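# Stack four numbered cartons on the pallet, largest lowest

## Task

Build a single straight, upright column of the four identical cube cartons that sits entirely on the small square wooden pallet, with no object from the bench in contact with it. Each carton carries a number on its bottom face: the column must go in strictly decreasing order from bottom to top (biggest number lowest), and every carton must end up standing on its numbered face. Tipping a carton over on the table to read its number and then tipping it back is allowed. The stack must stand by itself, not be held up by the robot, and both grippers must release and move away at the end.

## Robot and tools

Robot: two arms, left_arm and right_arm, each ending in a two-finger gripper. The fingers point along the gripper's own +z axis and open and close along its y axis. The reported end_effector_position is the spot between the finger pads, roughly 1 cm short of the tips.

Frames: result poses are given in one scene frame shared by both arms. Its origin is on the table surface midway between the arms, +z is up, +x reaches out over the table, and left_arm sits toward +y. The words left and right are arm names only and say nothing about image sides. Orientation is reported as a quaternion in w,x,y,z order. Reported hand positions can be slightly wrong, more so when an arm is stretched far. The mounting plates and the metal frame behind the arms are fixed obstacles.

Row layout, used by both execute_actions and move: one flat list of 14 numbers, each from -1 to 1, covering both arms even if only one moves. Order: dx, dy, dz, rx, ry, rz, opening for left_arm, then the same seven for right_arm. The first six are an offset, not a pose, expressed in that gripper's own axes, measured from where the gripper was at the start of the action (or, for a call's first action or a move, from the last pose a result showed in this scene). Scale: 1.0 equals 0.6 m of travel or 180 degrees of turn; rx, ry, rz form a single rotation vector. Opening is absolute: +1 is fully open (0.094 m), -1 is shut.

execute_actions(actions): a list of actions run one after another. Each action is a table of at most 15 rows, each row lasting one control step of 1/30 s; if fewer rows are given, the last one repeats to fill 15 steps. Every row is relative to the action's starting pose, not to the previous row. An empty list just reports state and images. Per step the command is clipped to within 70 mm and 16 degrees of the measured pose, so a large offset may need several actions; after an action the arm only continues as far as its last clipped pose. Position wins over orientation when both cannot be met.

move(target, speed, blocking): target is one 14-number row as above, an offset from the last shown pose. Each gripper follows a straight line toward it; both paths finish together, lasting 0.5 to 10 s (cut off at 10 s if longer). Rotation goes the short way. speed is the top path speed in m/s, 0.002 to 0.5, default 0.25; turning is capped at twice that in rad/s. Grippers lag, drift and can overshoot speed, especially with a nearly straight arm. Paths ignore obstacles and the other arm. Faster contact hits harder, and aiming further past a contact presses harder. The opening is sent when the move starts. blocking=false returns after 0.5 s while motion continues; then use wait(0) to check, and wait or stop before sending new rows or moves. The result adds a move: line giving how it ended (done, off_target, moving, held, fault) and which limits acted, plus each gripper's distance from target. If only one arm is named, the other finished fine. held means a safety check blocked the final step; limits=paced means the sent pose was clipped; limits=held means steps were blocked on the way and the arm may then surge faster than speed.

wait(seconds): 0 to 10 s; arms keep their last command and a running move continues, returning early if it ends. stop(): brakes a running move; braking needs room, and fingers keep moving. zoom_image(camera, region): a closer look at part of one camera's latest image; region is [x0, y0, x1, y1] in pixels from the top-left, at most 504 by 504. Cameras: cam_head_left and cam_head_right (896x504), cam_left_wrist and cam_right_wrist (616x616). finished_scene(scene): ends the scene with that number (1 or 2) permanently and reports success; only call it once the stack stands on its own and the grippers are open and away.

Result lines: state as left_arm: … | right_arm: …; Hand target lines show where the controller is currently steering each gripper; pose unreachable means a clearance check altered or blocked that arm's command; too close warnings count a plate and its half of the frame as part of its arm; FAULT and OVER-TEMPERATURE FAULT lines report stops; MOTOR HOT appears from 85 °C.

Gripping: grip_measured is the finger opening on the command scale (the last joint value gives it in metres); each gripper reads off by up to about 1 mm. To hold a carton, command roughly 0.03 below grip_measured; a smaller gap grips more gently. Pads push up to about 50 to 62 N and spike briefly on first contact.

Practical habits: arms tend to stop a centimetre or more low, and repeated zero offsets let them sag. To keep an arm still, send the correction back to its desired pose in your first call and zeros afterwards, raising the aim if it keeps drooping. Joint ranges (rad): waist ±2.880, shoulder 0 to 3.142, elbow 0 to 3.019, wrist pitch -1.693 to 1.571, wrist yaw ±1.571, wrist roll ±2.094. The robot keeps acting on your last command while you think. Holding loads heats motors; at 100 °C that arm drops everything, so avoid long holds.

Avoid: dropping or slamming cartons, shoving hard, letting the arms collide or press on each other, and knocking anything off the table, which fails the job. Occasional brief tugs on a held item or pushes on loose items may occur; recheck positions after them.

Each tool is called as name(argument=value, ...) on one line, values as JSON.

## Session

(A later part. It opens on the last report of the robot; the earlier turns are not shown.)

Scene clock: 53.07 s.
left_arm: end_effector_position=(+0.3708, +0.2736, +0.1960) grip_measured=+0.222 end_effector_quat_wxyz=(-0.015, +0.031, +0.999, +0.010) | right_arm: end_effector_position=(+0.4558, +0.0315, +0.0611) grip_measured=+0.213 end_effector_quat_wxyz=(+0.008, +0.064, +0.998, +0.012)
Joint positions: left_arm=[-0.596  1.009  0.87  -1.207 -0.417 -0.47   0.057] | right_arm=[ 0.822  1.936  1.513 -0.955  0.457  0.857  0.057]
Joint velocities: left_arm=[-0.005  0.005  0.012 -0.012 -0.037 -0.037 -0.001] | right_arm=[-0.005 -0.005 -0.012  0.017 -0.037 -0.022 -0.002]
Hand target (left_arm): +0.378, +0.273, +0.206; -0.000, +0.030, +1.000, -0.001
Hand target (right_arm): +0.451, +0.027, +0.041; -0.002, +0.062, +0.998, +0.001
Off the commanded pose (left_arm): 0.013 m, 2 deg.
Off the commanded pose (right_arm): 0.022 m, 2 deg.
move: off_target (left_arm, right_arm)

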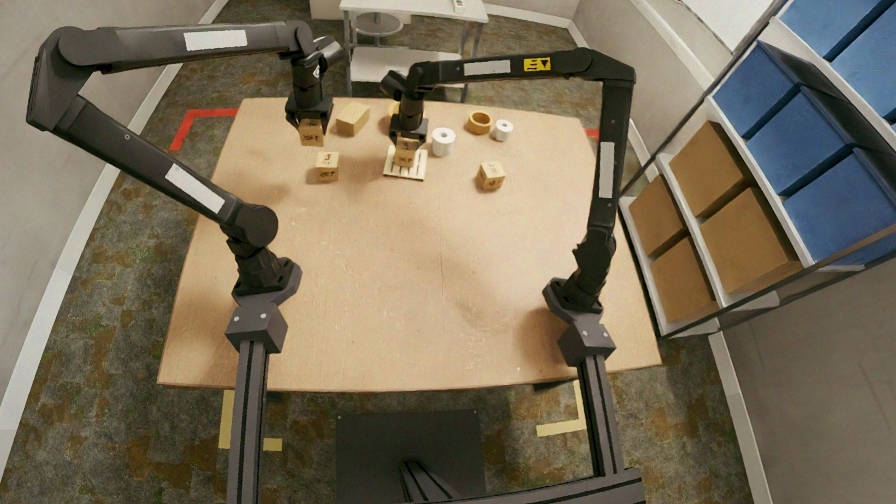

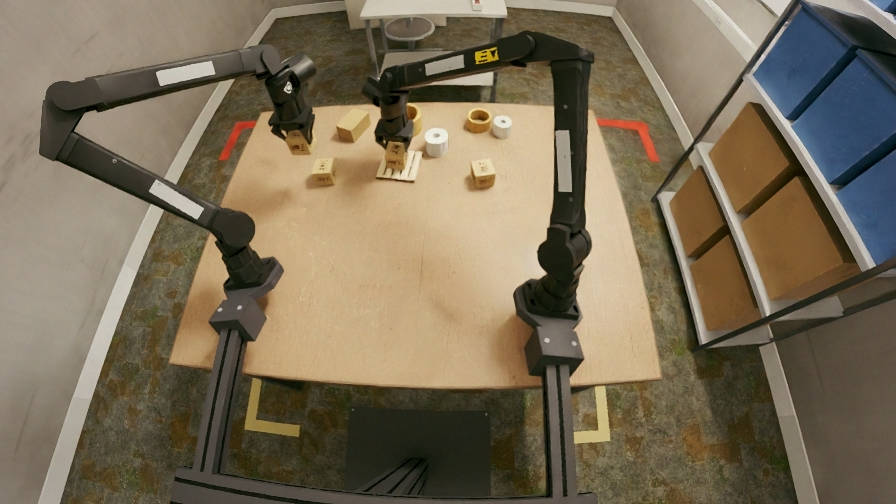

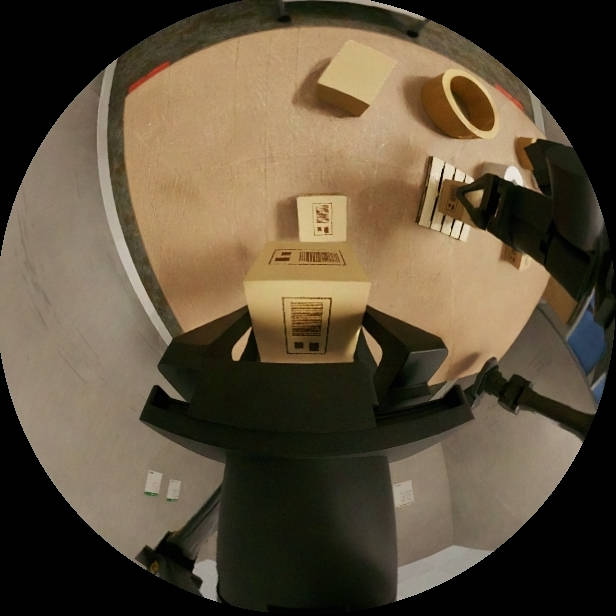

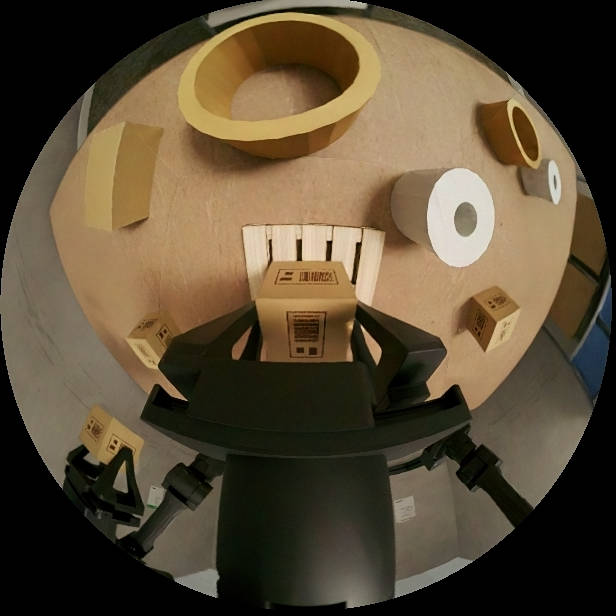

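move(target=[0,0,-0.02,0,0,0,0.18,0.01,-0.008,0.04,0.007,0.006,0,0.18], speed=0.03)

execute_actions(actions=[[[0,0,0,0,0,0,0.18,0,0,0,0,0,0,0.7]]])

move(target=[0,0,-0.02,0,0,0,0.18,0,0,-0.14,0,0,0,0.7])

move(target=[-0.06,-0.2,-0.02,0.01,-0.01,0.02,0.18,0.15,-0.4,0,0,0,-0.12,0.7])

move(target=[-0.08,-0.2,0,0,0,0,0.18,0,0,0.03,0,0,0,0.7])

Scene clock: 54.57 s.
left_arm: end_effector_position=(+0.3643, +0.2752, +0.1971) grip_measured=+0.222 end_effector_quat_wxyz=(-0.027, +0.037, +0.999, +0.015) | right_arm: end_effector_position=(+0.4570, +0.0331, +0.0608) grip_measured=+0.213 end_effector_quat_wxyz=(+0.011, +0.066, +0.998, +0.015)
Joint positions: left_arm=[-0.603  1.009  0.87  -1.237 -0.417 -0.475  0.057] | right_arm=[ 0.822  1.937  1.513 -0.946  0.456  0.857  0.057]
Joint velocities: left_arm=[-0.015  0.005 -0.017 -0.002  0.007 -0.022 -0.001] | right_arm=[-0.005 -0.015 -0.002  0.012 -0.022 -0.007  0.   ]
Hand target (left_arm): +0.371, +0.274, +0.208; -0.015, +0.031, +0.999, +0.010
Hand target (right_arm): +0.450, +0.027, +0.038; -0.002, +0.064, +0.998, +0.002
Off the commanded pose (left_arm): 0.013 m, 2 deg.
Off the commanded pose (right_arm): 0.025 m, 2 deg.
move: off_target (left_arm, right_arm)

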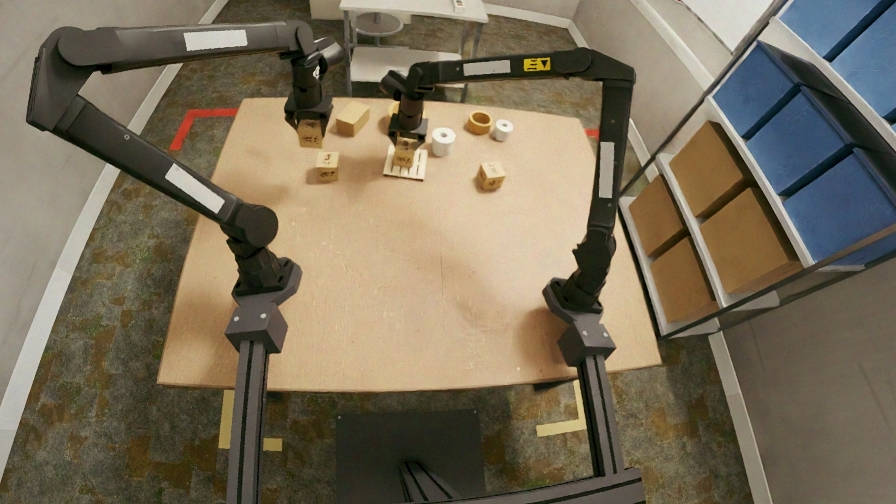

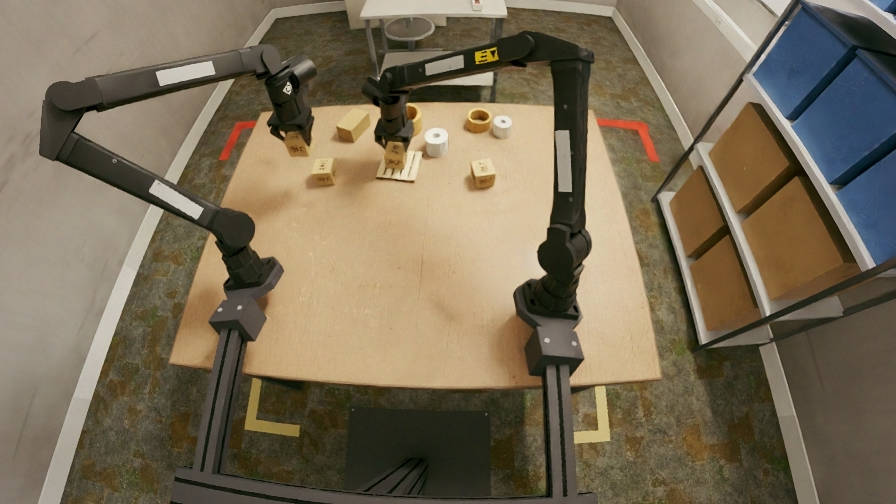

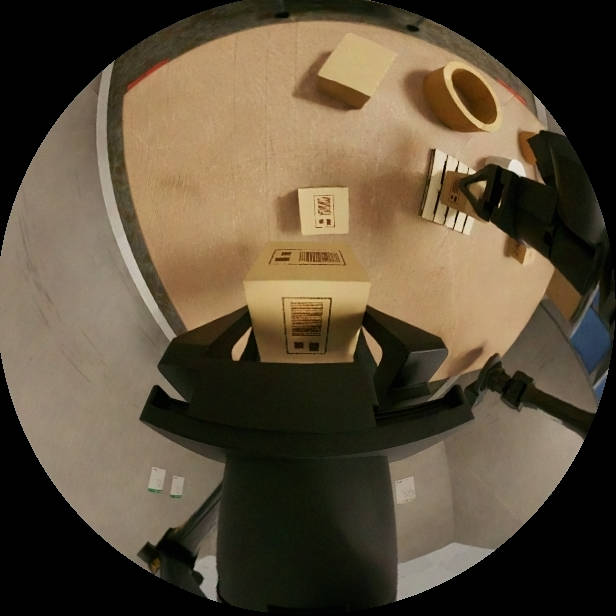

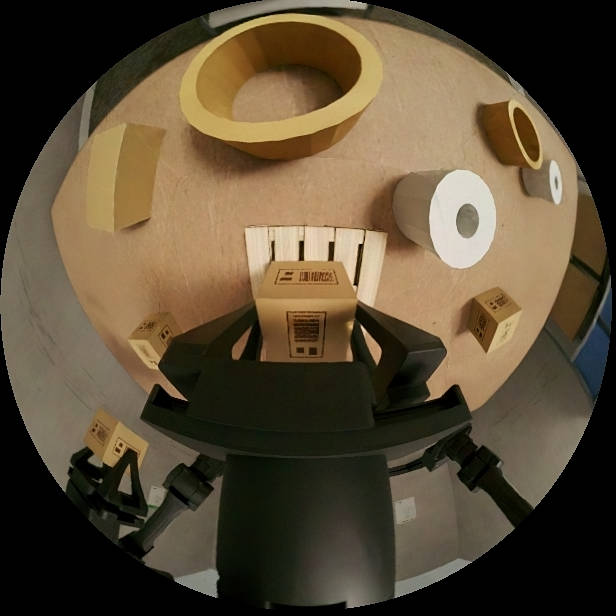

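Scene clock: 55.07 s.
left_arm: end_effector_position=(+0.3628, +0.2755, +0.1959) grip_measured=+0.222 end_effector_quat_wxyz=(-0.028, +0.038, +0.999, +0.016) | right_arm: end_effector_position=(+0.4570, +0.0331, +0.0608) grip_measured=+0.697 end_effector_quat_wxyz=(+0.011, +0.066, +0.998, +0.015)
Joint positions: left_arm=[-0.603  1.009  0.867 -1.237 -0.417 -0.475  0.057] | right_arm=[ 0.822  1.937  1.513 -0.946  0.456  0.857  0.08 ]
Joint velocities: left_arm=[-0.015 -0.005 -0.007 -0.002 -0.007  0.037 -0.   ] | right_arm=[-0.015  0.005 -0.012 -0.007 -0.037 -0.007 -0.001]
Hand target (left_arm): +0.364, +0.275, +0.197; -0.027, +0.037, +0.999, +0.015
Hand target (right_arm): +0.457, +0.033, +0.061; +0.011, +0.066, +0.998, +0.015
Off the commanded pose (left_arm): 0.002 m, 0 deg.
Off the commanded pose (right_arm): 0.000 m, 0 deg.

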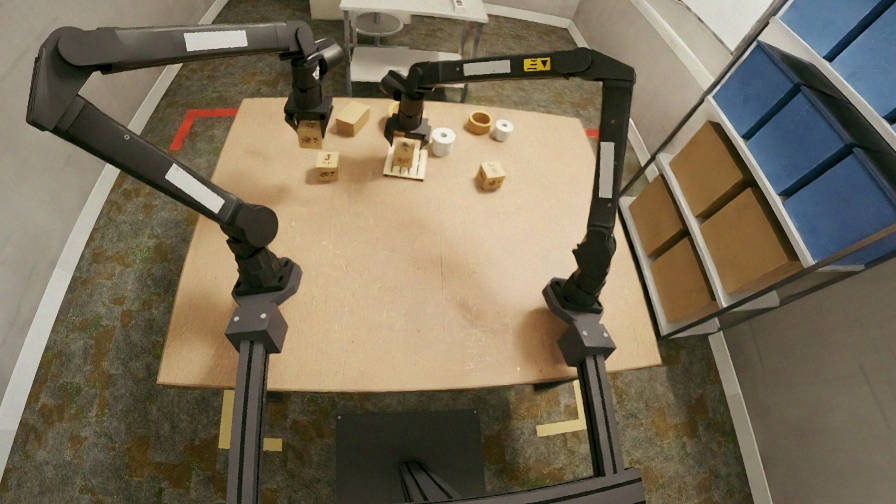

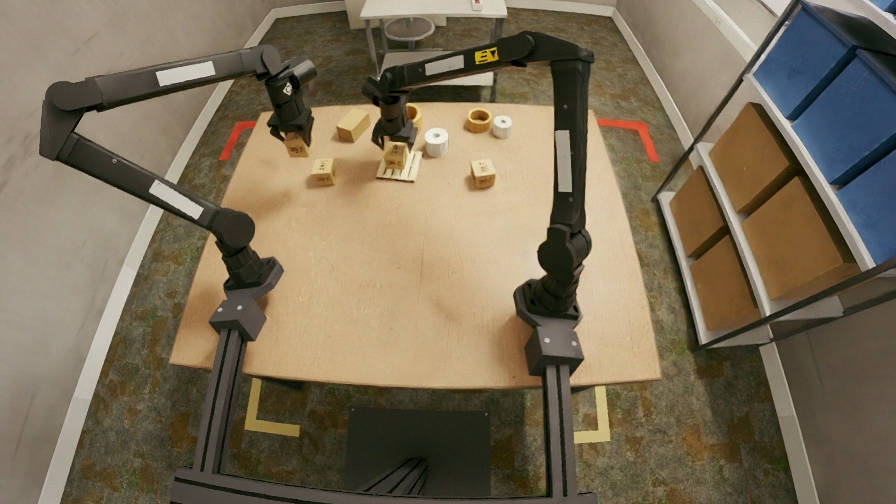

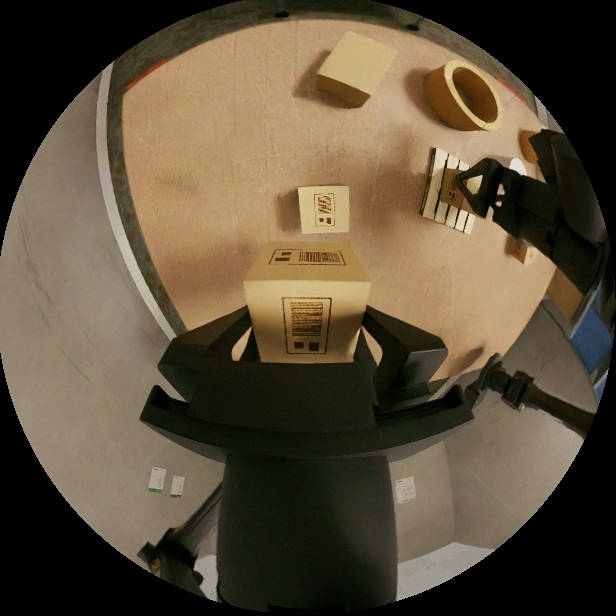

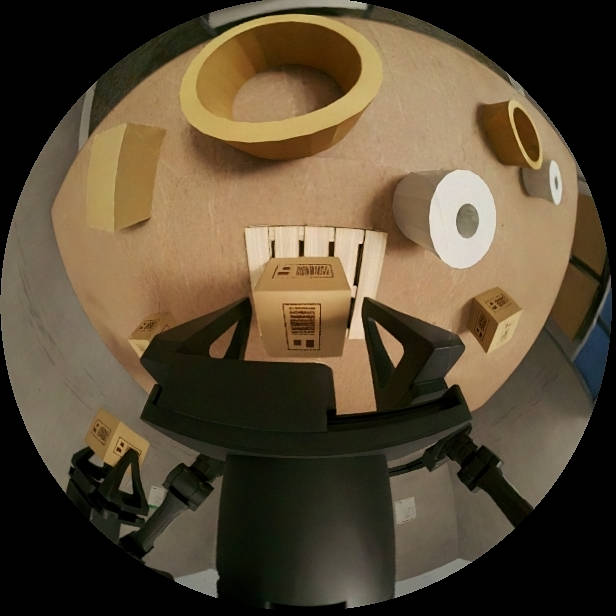

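Scene clock: 55.97 s.
left_arm: end_effector_position=(+0.3558, +0.2772, +0.1969) grip_measured=+0.222 end_effector_quat_wxyz=(-0.040, +0.045, +0.998, +0.022) | right_arm: end_effector_position=(+0.4393, +0.0253, +0.1283) grip_measured=+0.697 end_effector_quat_wxyz=(-0.001, +0.050, +0.999, +0.002)
Joint positions: left_arm=[-0.61   1.009  0.865 -1.267 -0.417 -0.482  0.057] | right_arm=[ 0.886  1.847  1.534 -1.126  0.468  0.914  0.08 ]
Joint velocities: left_arm=[-0.005 -0.005 -0.012 -0.017 -0.037 -0.037 -0.   ] | right_arm=[ 0.005 -0.005 -0.007 -0.002 -0.007  0.066 -0.001]
Hand target (left_arm): +0.363, +0.275, +0.208; -0.028, +0.038, +0.999, +0.016
Hand target (right_arm): +0.453, +0.030, +0.144; +0.011, +0.066, +0.998, +0.015
Off the commanded pose (left_arm): 0.014 m, 2 deg.
Off the commanded pose (right_arm): 0.023 m, 3 deg.
move: off_target (left_arm, right_arm)

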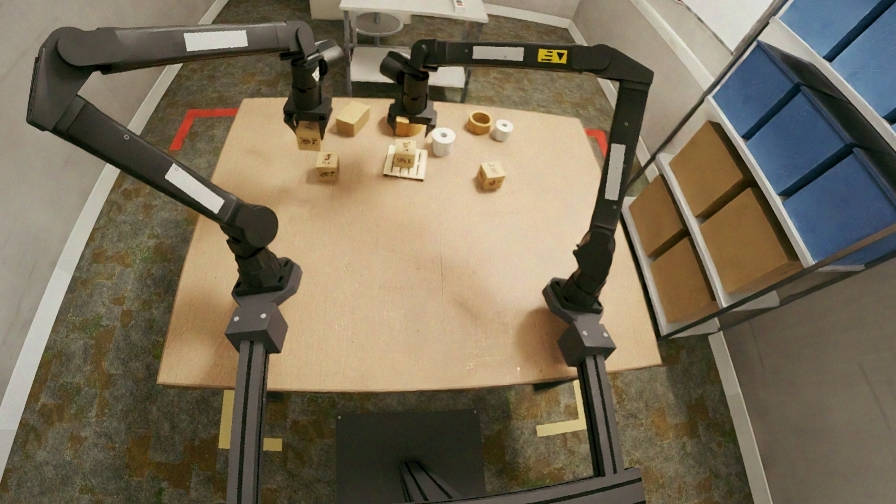

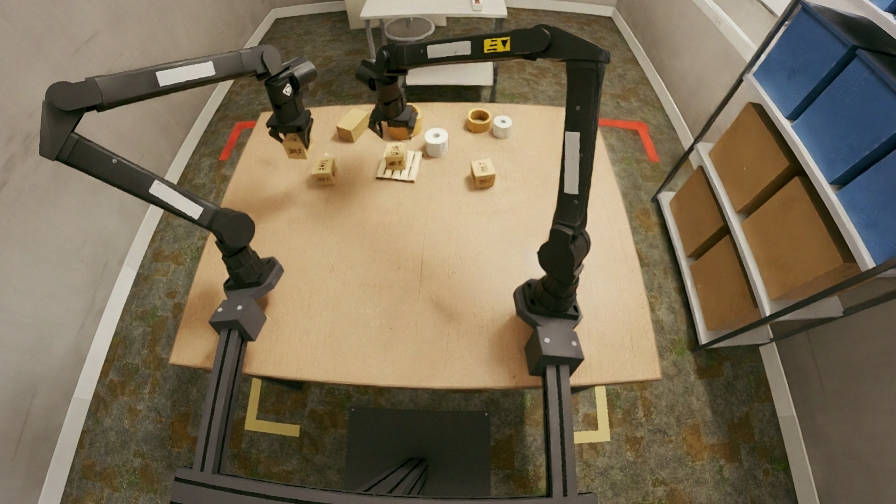

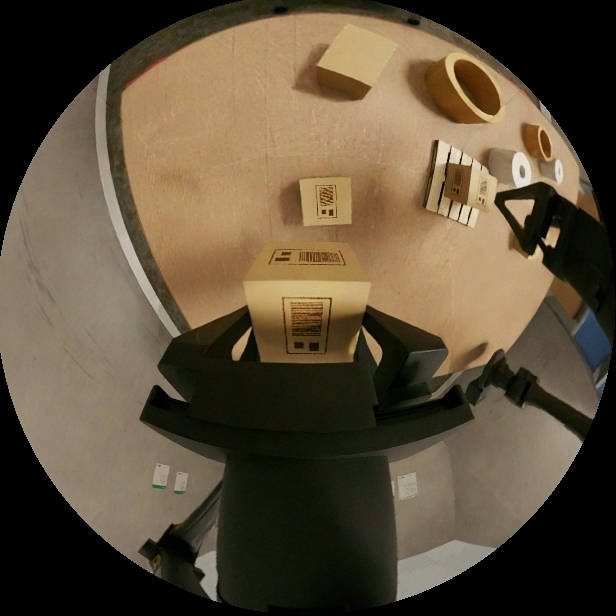

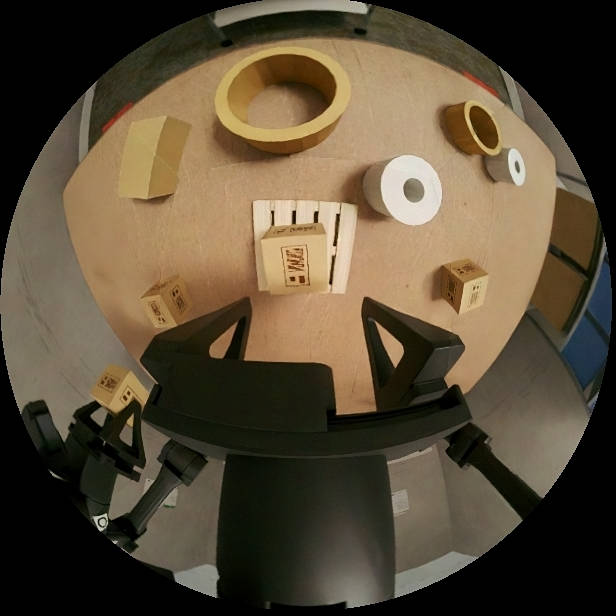

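Scene clock: 57.63 s.
left_arm: end_effector_position=(+0.3670, +0.1649, +0.1914) grip_measured=+0.222 end_effector_quat_wxyz=(-0.040, +0.087, +0.995, +0.016) | right_arm: end_effector_position=(+0.3220, -0.1993, +0.1266) grip_measured=+0.697 end_effector_quat_wxyz=(-0.002, -0.134, +0.991, +0.003)
Joint positions: left_arm=[-0.841  1.281  1.008 -1.237 -0.437 -0.646  0.057] | right_arm=[ 0.692  1.228  0.813 -0.934  0.43   0.332  0.08 ]
Joint velocities: left_arm=[-0.005 -0.005  0.002 -0.002 -0.037 -0.037  0.   ] | right_arm=[ 0.005 -0.005 -0.007 -0.002 -0.051 -0.066  0.   ]
Hand target (left_arm): +0.381, +0.155, +0.202; -0.024, +0.076, +0.997, +0.004
Hand target (right_arm): +0.322, -0.202, +0.126; +0.000, -0.137, +0.991, +0.004
Off the commanded pose (left_arm): 0.021 m, 3 deg.
Off the commanded pose (right_arm): 0.006 m, 0 deg.
move: off_target (left_arm)

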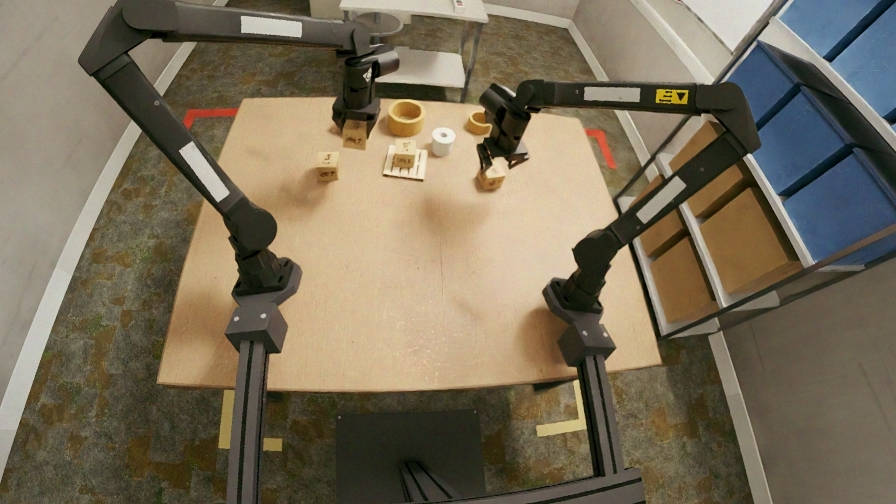

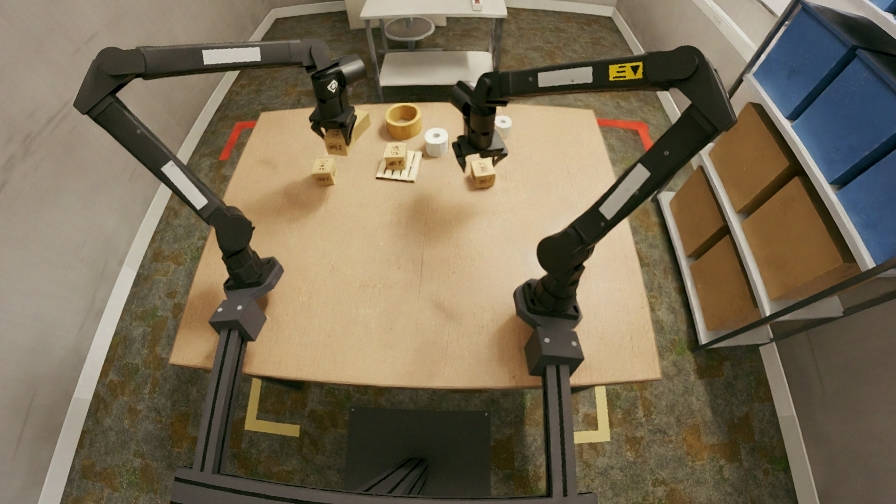

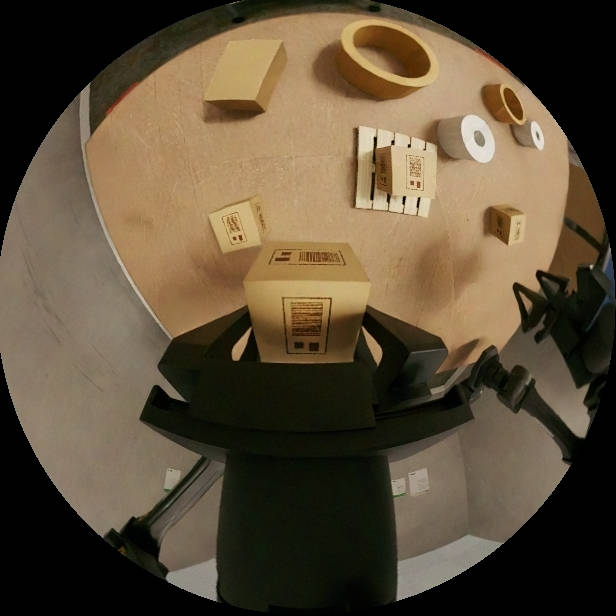

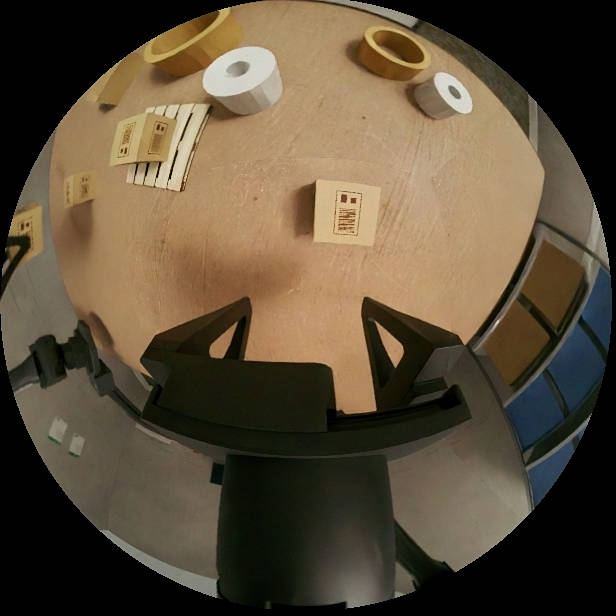

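Scene clock: 58.63 s.
left_arm: end_effector_position=(+0.3828, +0.0472, +0.1732) grip_measured=+0.222 end_effector_quat_wxyz=(-0.050, +0.097, +0.994, +0.025) | right_arm: end_effector_position=(+0.3265, -0.1966, +0.1206) grip_measured=+0.697 end_effector_quat_wxyz=(+0.010, -0.128, +0.992, +0.010)
Joint positions: left_arm=[-0.965  1.604  1.256 -1.249 -0.438 -0.776  0.057] | right_arm=[ 0.682  1.233  0.801 -0.883  0.426  0.323  0.08 ]
Joint velocities: left_arm=[-0.005 -0.015  0.002 -0.007 -0.022  0.066  0.   ] | right_arm=[-0.005 -0.015 -0.007 -0.002  0.051 -0.037 -0.001]
Hand target (left_arm): +0.393, +0.039, +0.185; -0.039, +0.087, +0.995, +0.016
Hand target (right_arm): +0.322, -0.199, +0.109; -0.002, -0.134, +0.991, +0.004
Off the commanded pose (left_arm): 0.018 m, 2 deg.
Off the commanded pose (right_arm): 0.013 m, 2 deg.
move: off_target (left_arm, right_arm)

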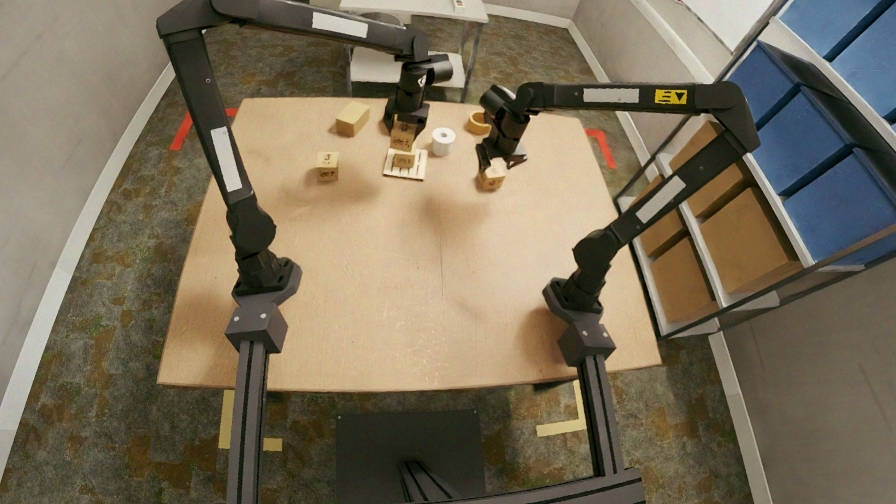

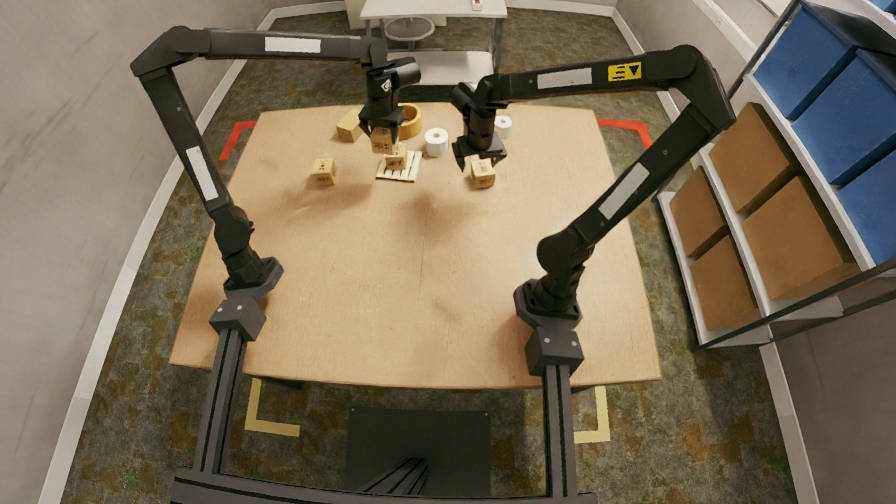

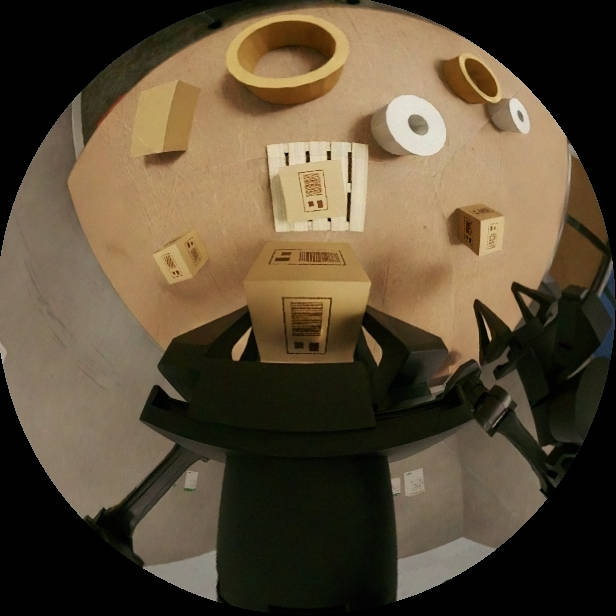

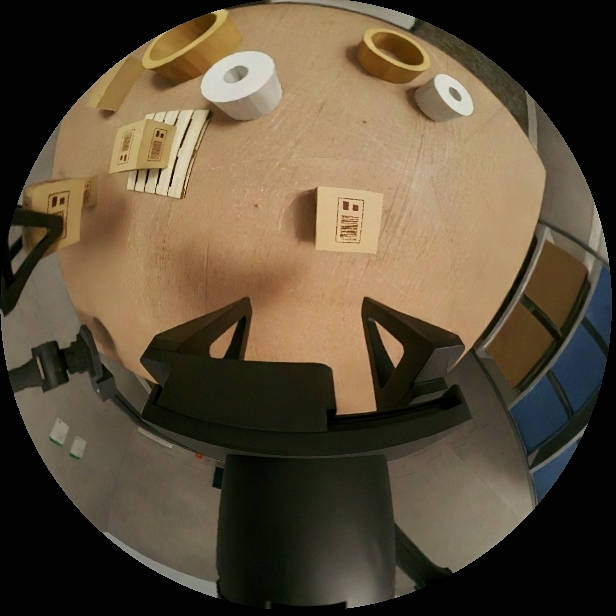

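move(target=[-0.115,-0.01,0.075,0.016,-0.034,-0.04,0.18,-0.06,-0.06,0.06,0.005,0.006,0.01,0.7], speed=0.1)

zoom_image(camera="cam_right_wrist", region=[30,100,230,300])

Scene clock: 60.07 s.
left_arm: end_effector_position=(+0.4320, +0.0384, +0.1188) grip_measured=+0.222 end_effector_quat_wxyz=(-0.008, +0.035, +0.999, +0.004) | right_arm: end_effector_position=(+0.3521, -0.2255, +0.0855) grip_measured=+0.697 end_effector_quat_wxyz=(-0.007, -0.112, +0.994, -0.000)
Joint positions: left_arm=[-0.862  1.677  1.255 -1.027 -0.464 -0.743  0.057] | right_arm=[ 0.539  1.3    0.82  -0.818  0.394  0.221  0.08 ]
Joint velocities: left_arm=[ 0.005 -0.005 -0.012 -0.007  0.037 -0.007  0.001] | right_arm=[-0.034 -0.005  0.002  0.002 -0.037  0.022 -0.   ]
Hand target (left_arm): +0.444, +0.031, +0.121; +0.002, +0.034, +0.999, -0.002
Hand target (right_arm): +0.371, -0.222, +0.087; +0.002, -0.111, +0.994, +0.002
Off the commanded pose (left_arm): 0.015 m, 1 deg.
Off the commanded pose (right_arm): 0.019 m, 1 deg.
move: off_target (left_arm, right_arm)

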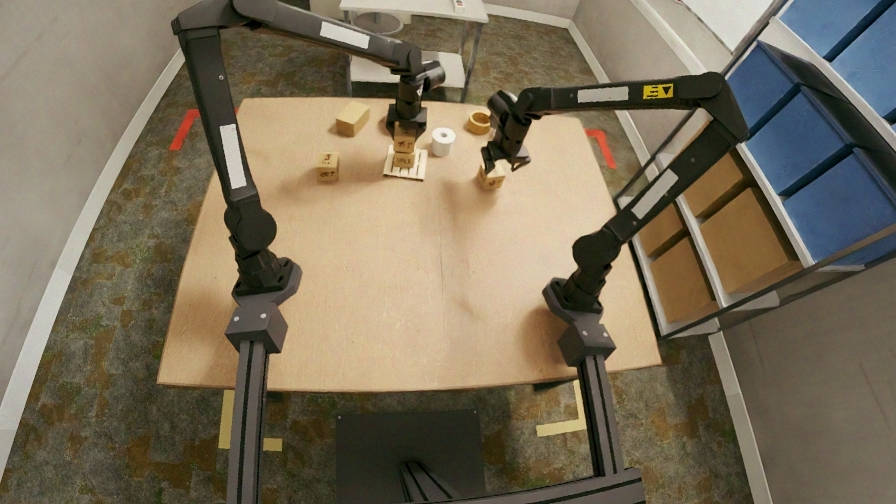

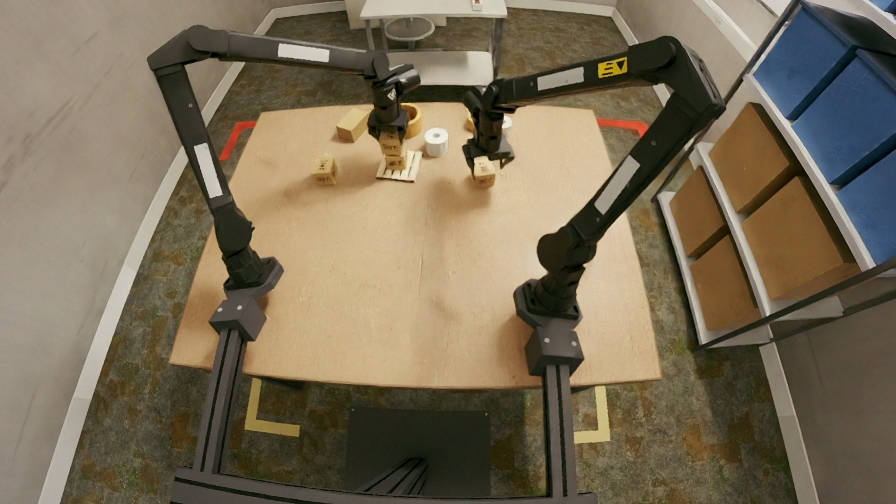

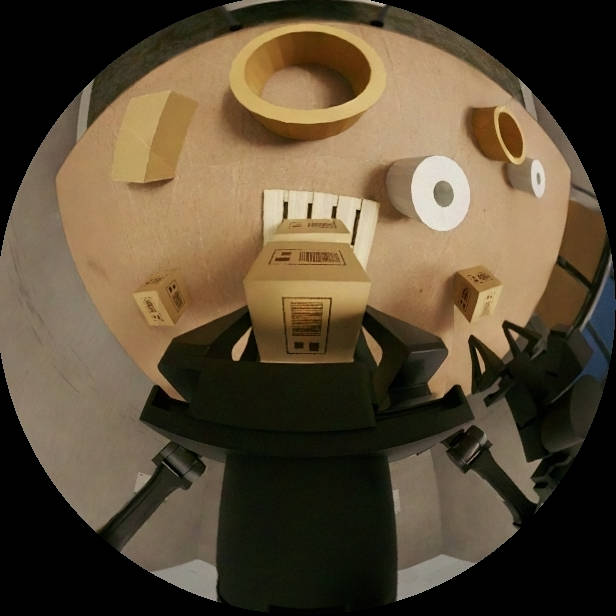

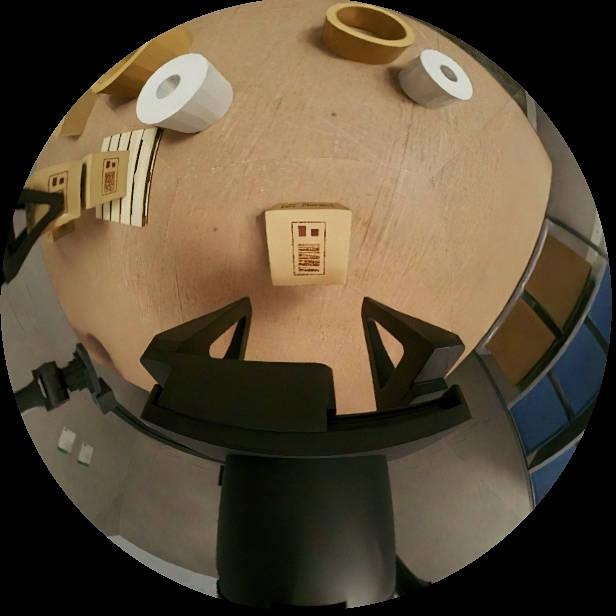

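Region (30, 100, 230, 300) of cam_right_wrist's 616x616 image, scaled by 2.520, with more detail than that image has.

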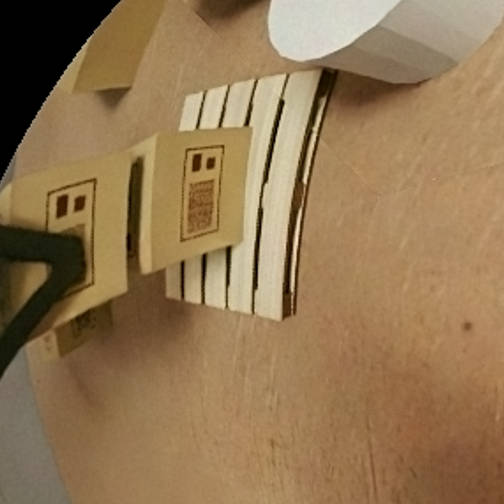

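Needs ~1 cm forward, 4 mm −y.

move(target=[-0.04,-0.02,-0.008,0,-0.006,0,0.18,-0.035,0,0.085,0,-0.004,0,0.7], speed=0.06)

zoom_image(camera="cam_right_wrist", region=[0,100,200,300])

zoom_image(camera="cam_head_left", region=[360,100,460,190])

Scene clock: 61.60 s.
left_arm: end_effector_position=(+0.4427, +0.0307, +0.1207) grip_measured=+0.222 end_effector_quat_wxyz=(-0.003, +0.034, +0.999, +0.005) | right_arm: end_effector_position=(+0.3673, -0.2205, +0.0414) grip_measured=+0.697 end_effector_quat_wxyz=(+0.001, -0.109, +0.994, +0.002)
Joint positions: left_arm=[-0.862  1.699  1.295 -1.039 -0.472 -0.742  0.057] | right_arm=[ 0.488  1.413  0.82  -0.666  0.38   0.167  0.08 ]
Joint velocities: left_arm=[-0.005  0.005 -0.007 -0.007  0.037 -0.066 -0.001] | right_arm=[ 0.005 -0.015 -0.012 -0.007 -0.007 -0.051  0.001]
Hand target (left_arm): +0.455, +0.025, +0.123; +0.002, +0.035, +0.999, +0.004
Hand target (right_arm): +0.372, -0.222, +0.035; -0.001, -0.112, +0.994, +0.001
Off the commanded pose (left_arm): 0.014 m, 1 deg.
Off the commanded pose (right_arm): 0.009 m, 0 deg.
move: off_target (left_arm)

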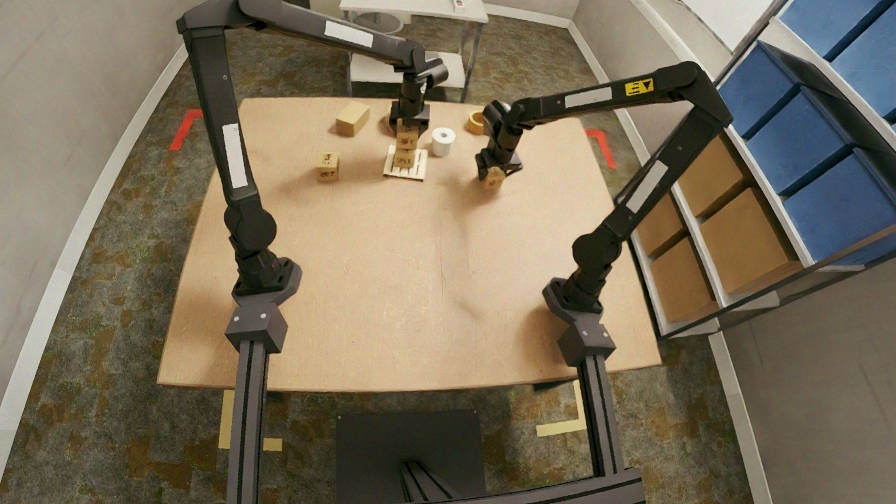

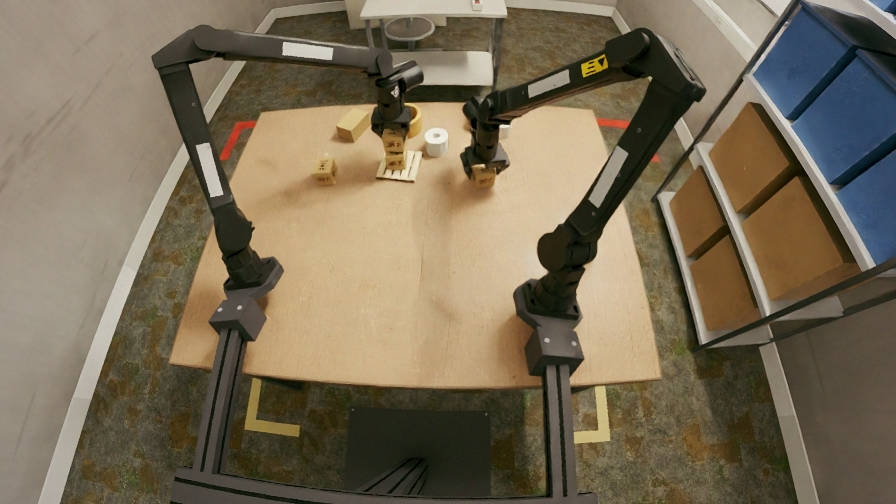

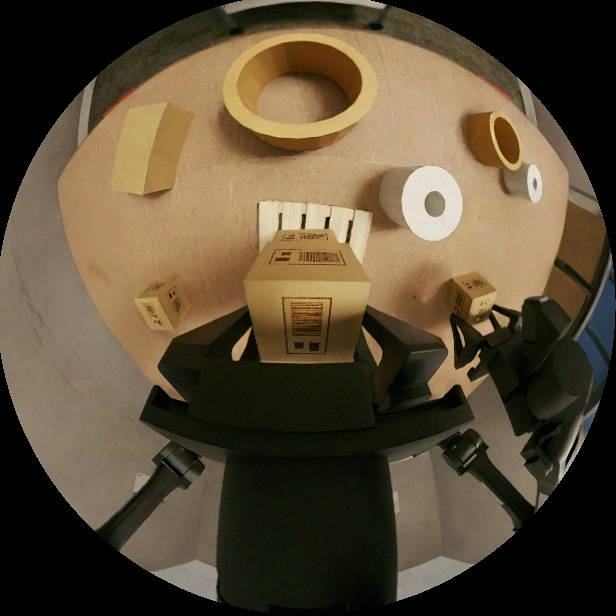

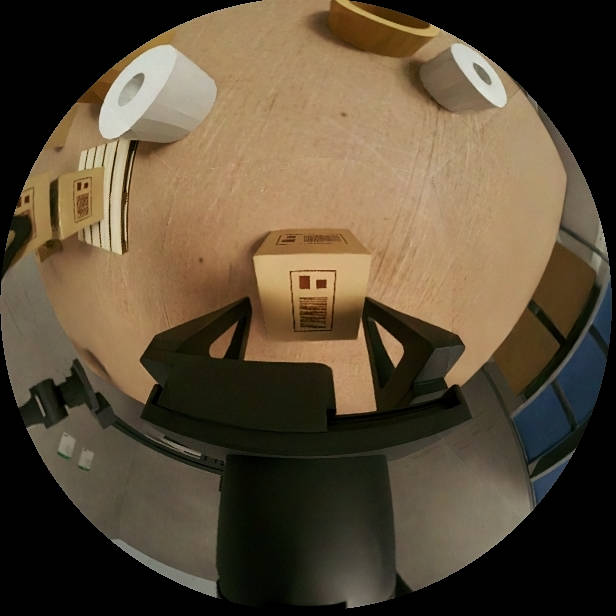

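Region (0, 100, 200, 300) of cam_right_wrist's 616x616 image, scaled by 2.520, with more detail than that image has.

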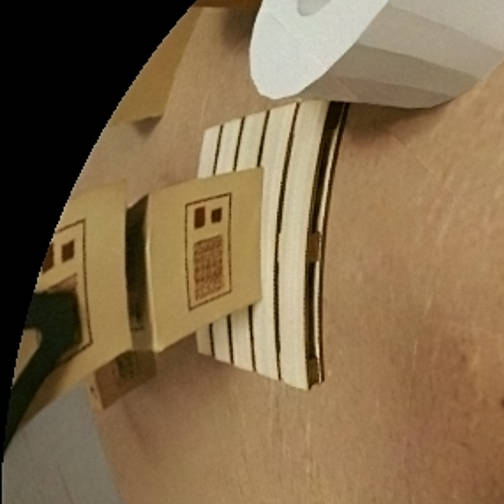

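Region (360, 100, 460, 190) of cam_head_left's 896x504 image, scaled by 5.040, with more detail than that image has; it fills the top 454 rows of this view, and the rest is white.

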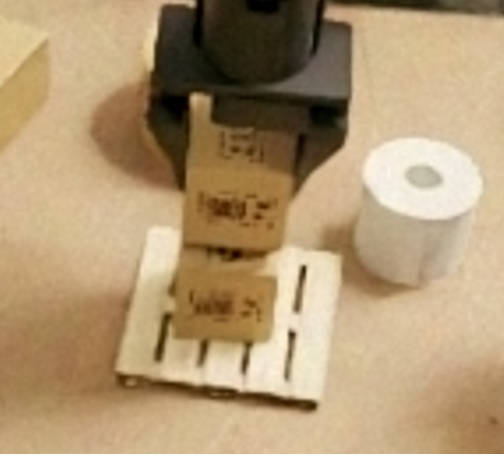

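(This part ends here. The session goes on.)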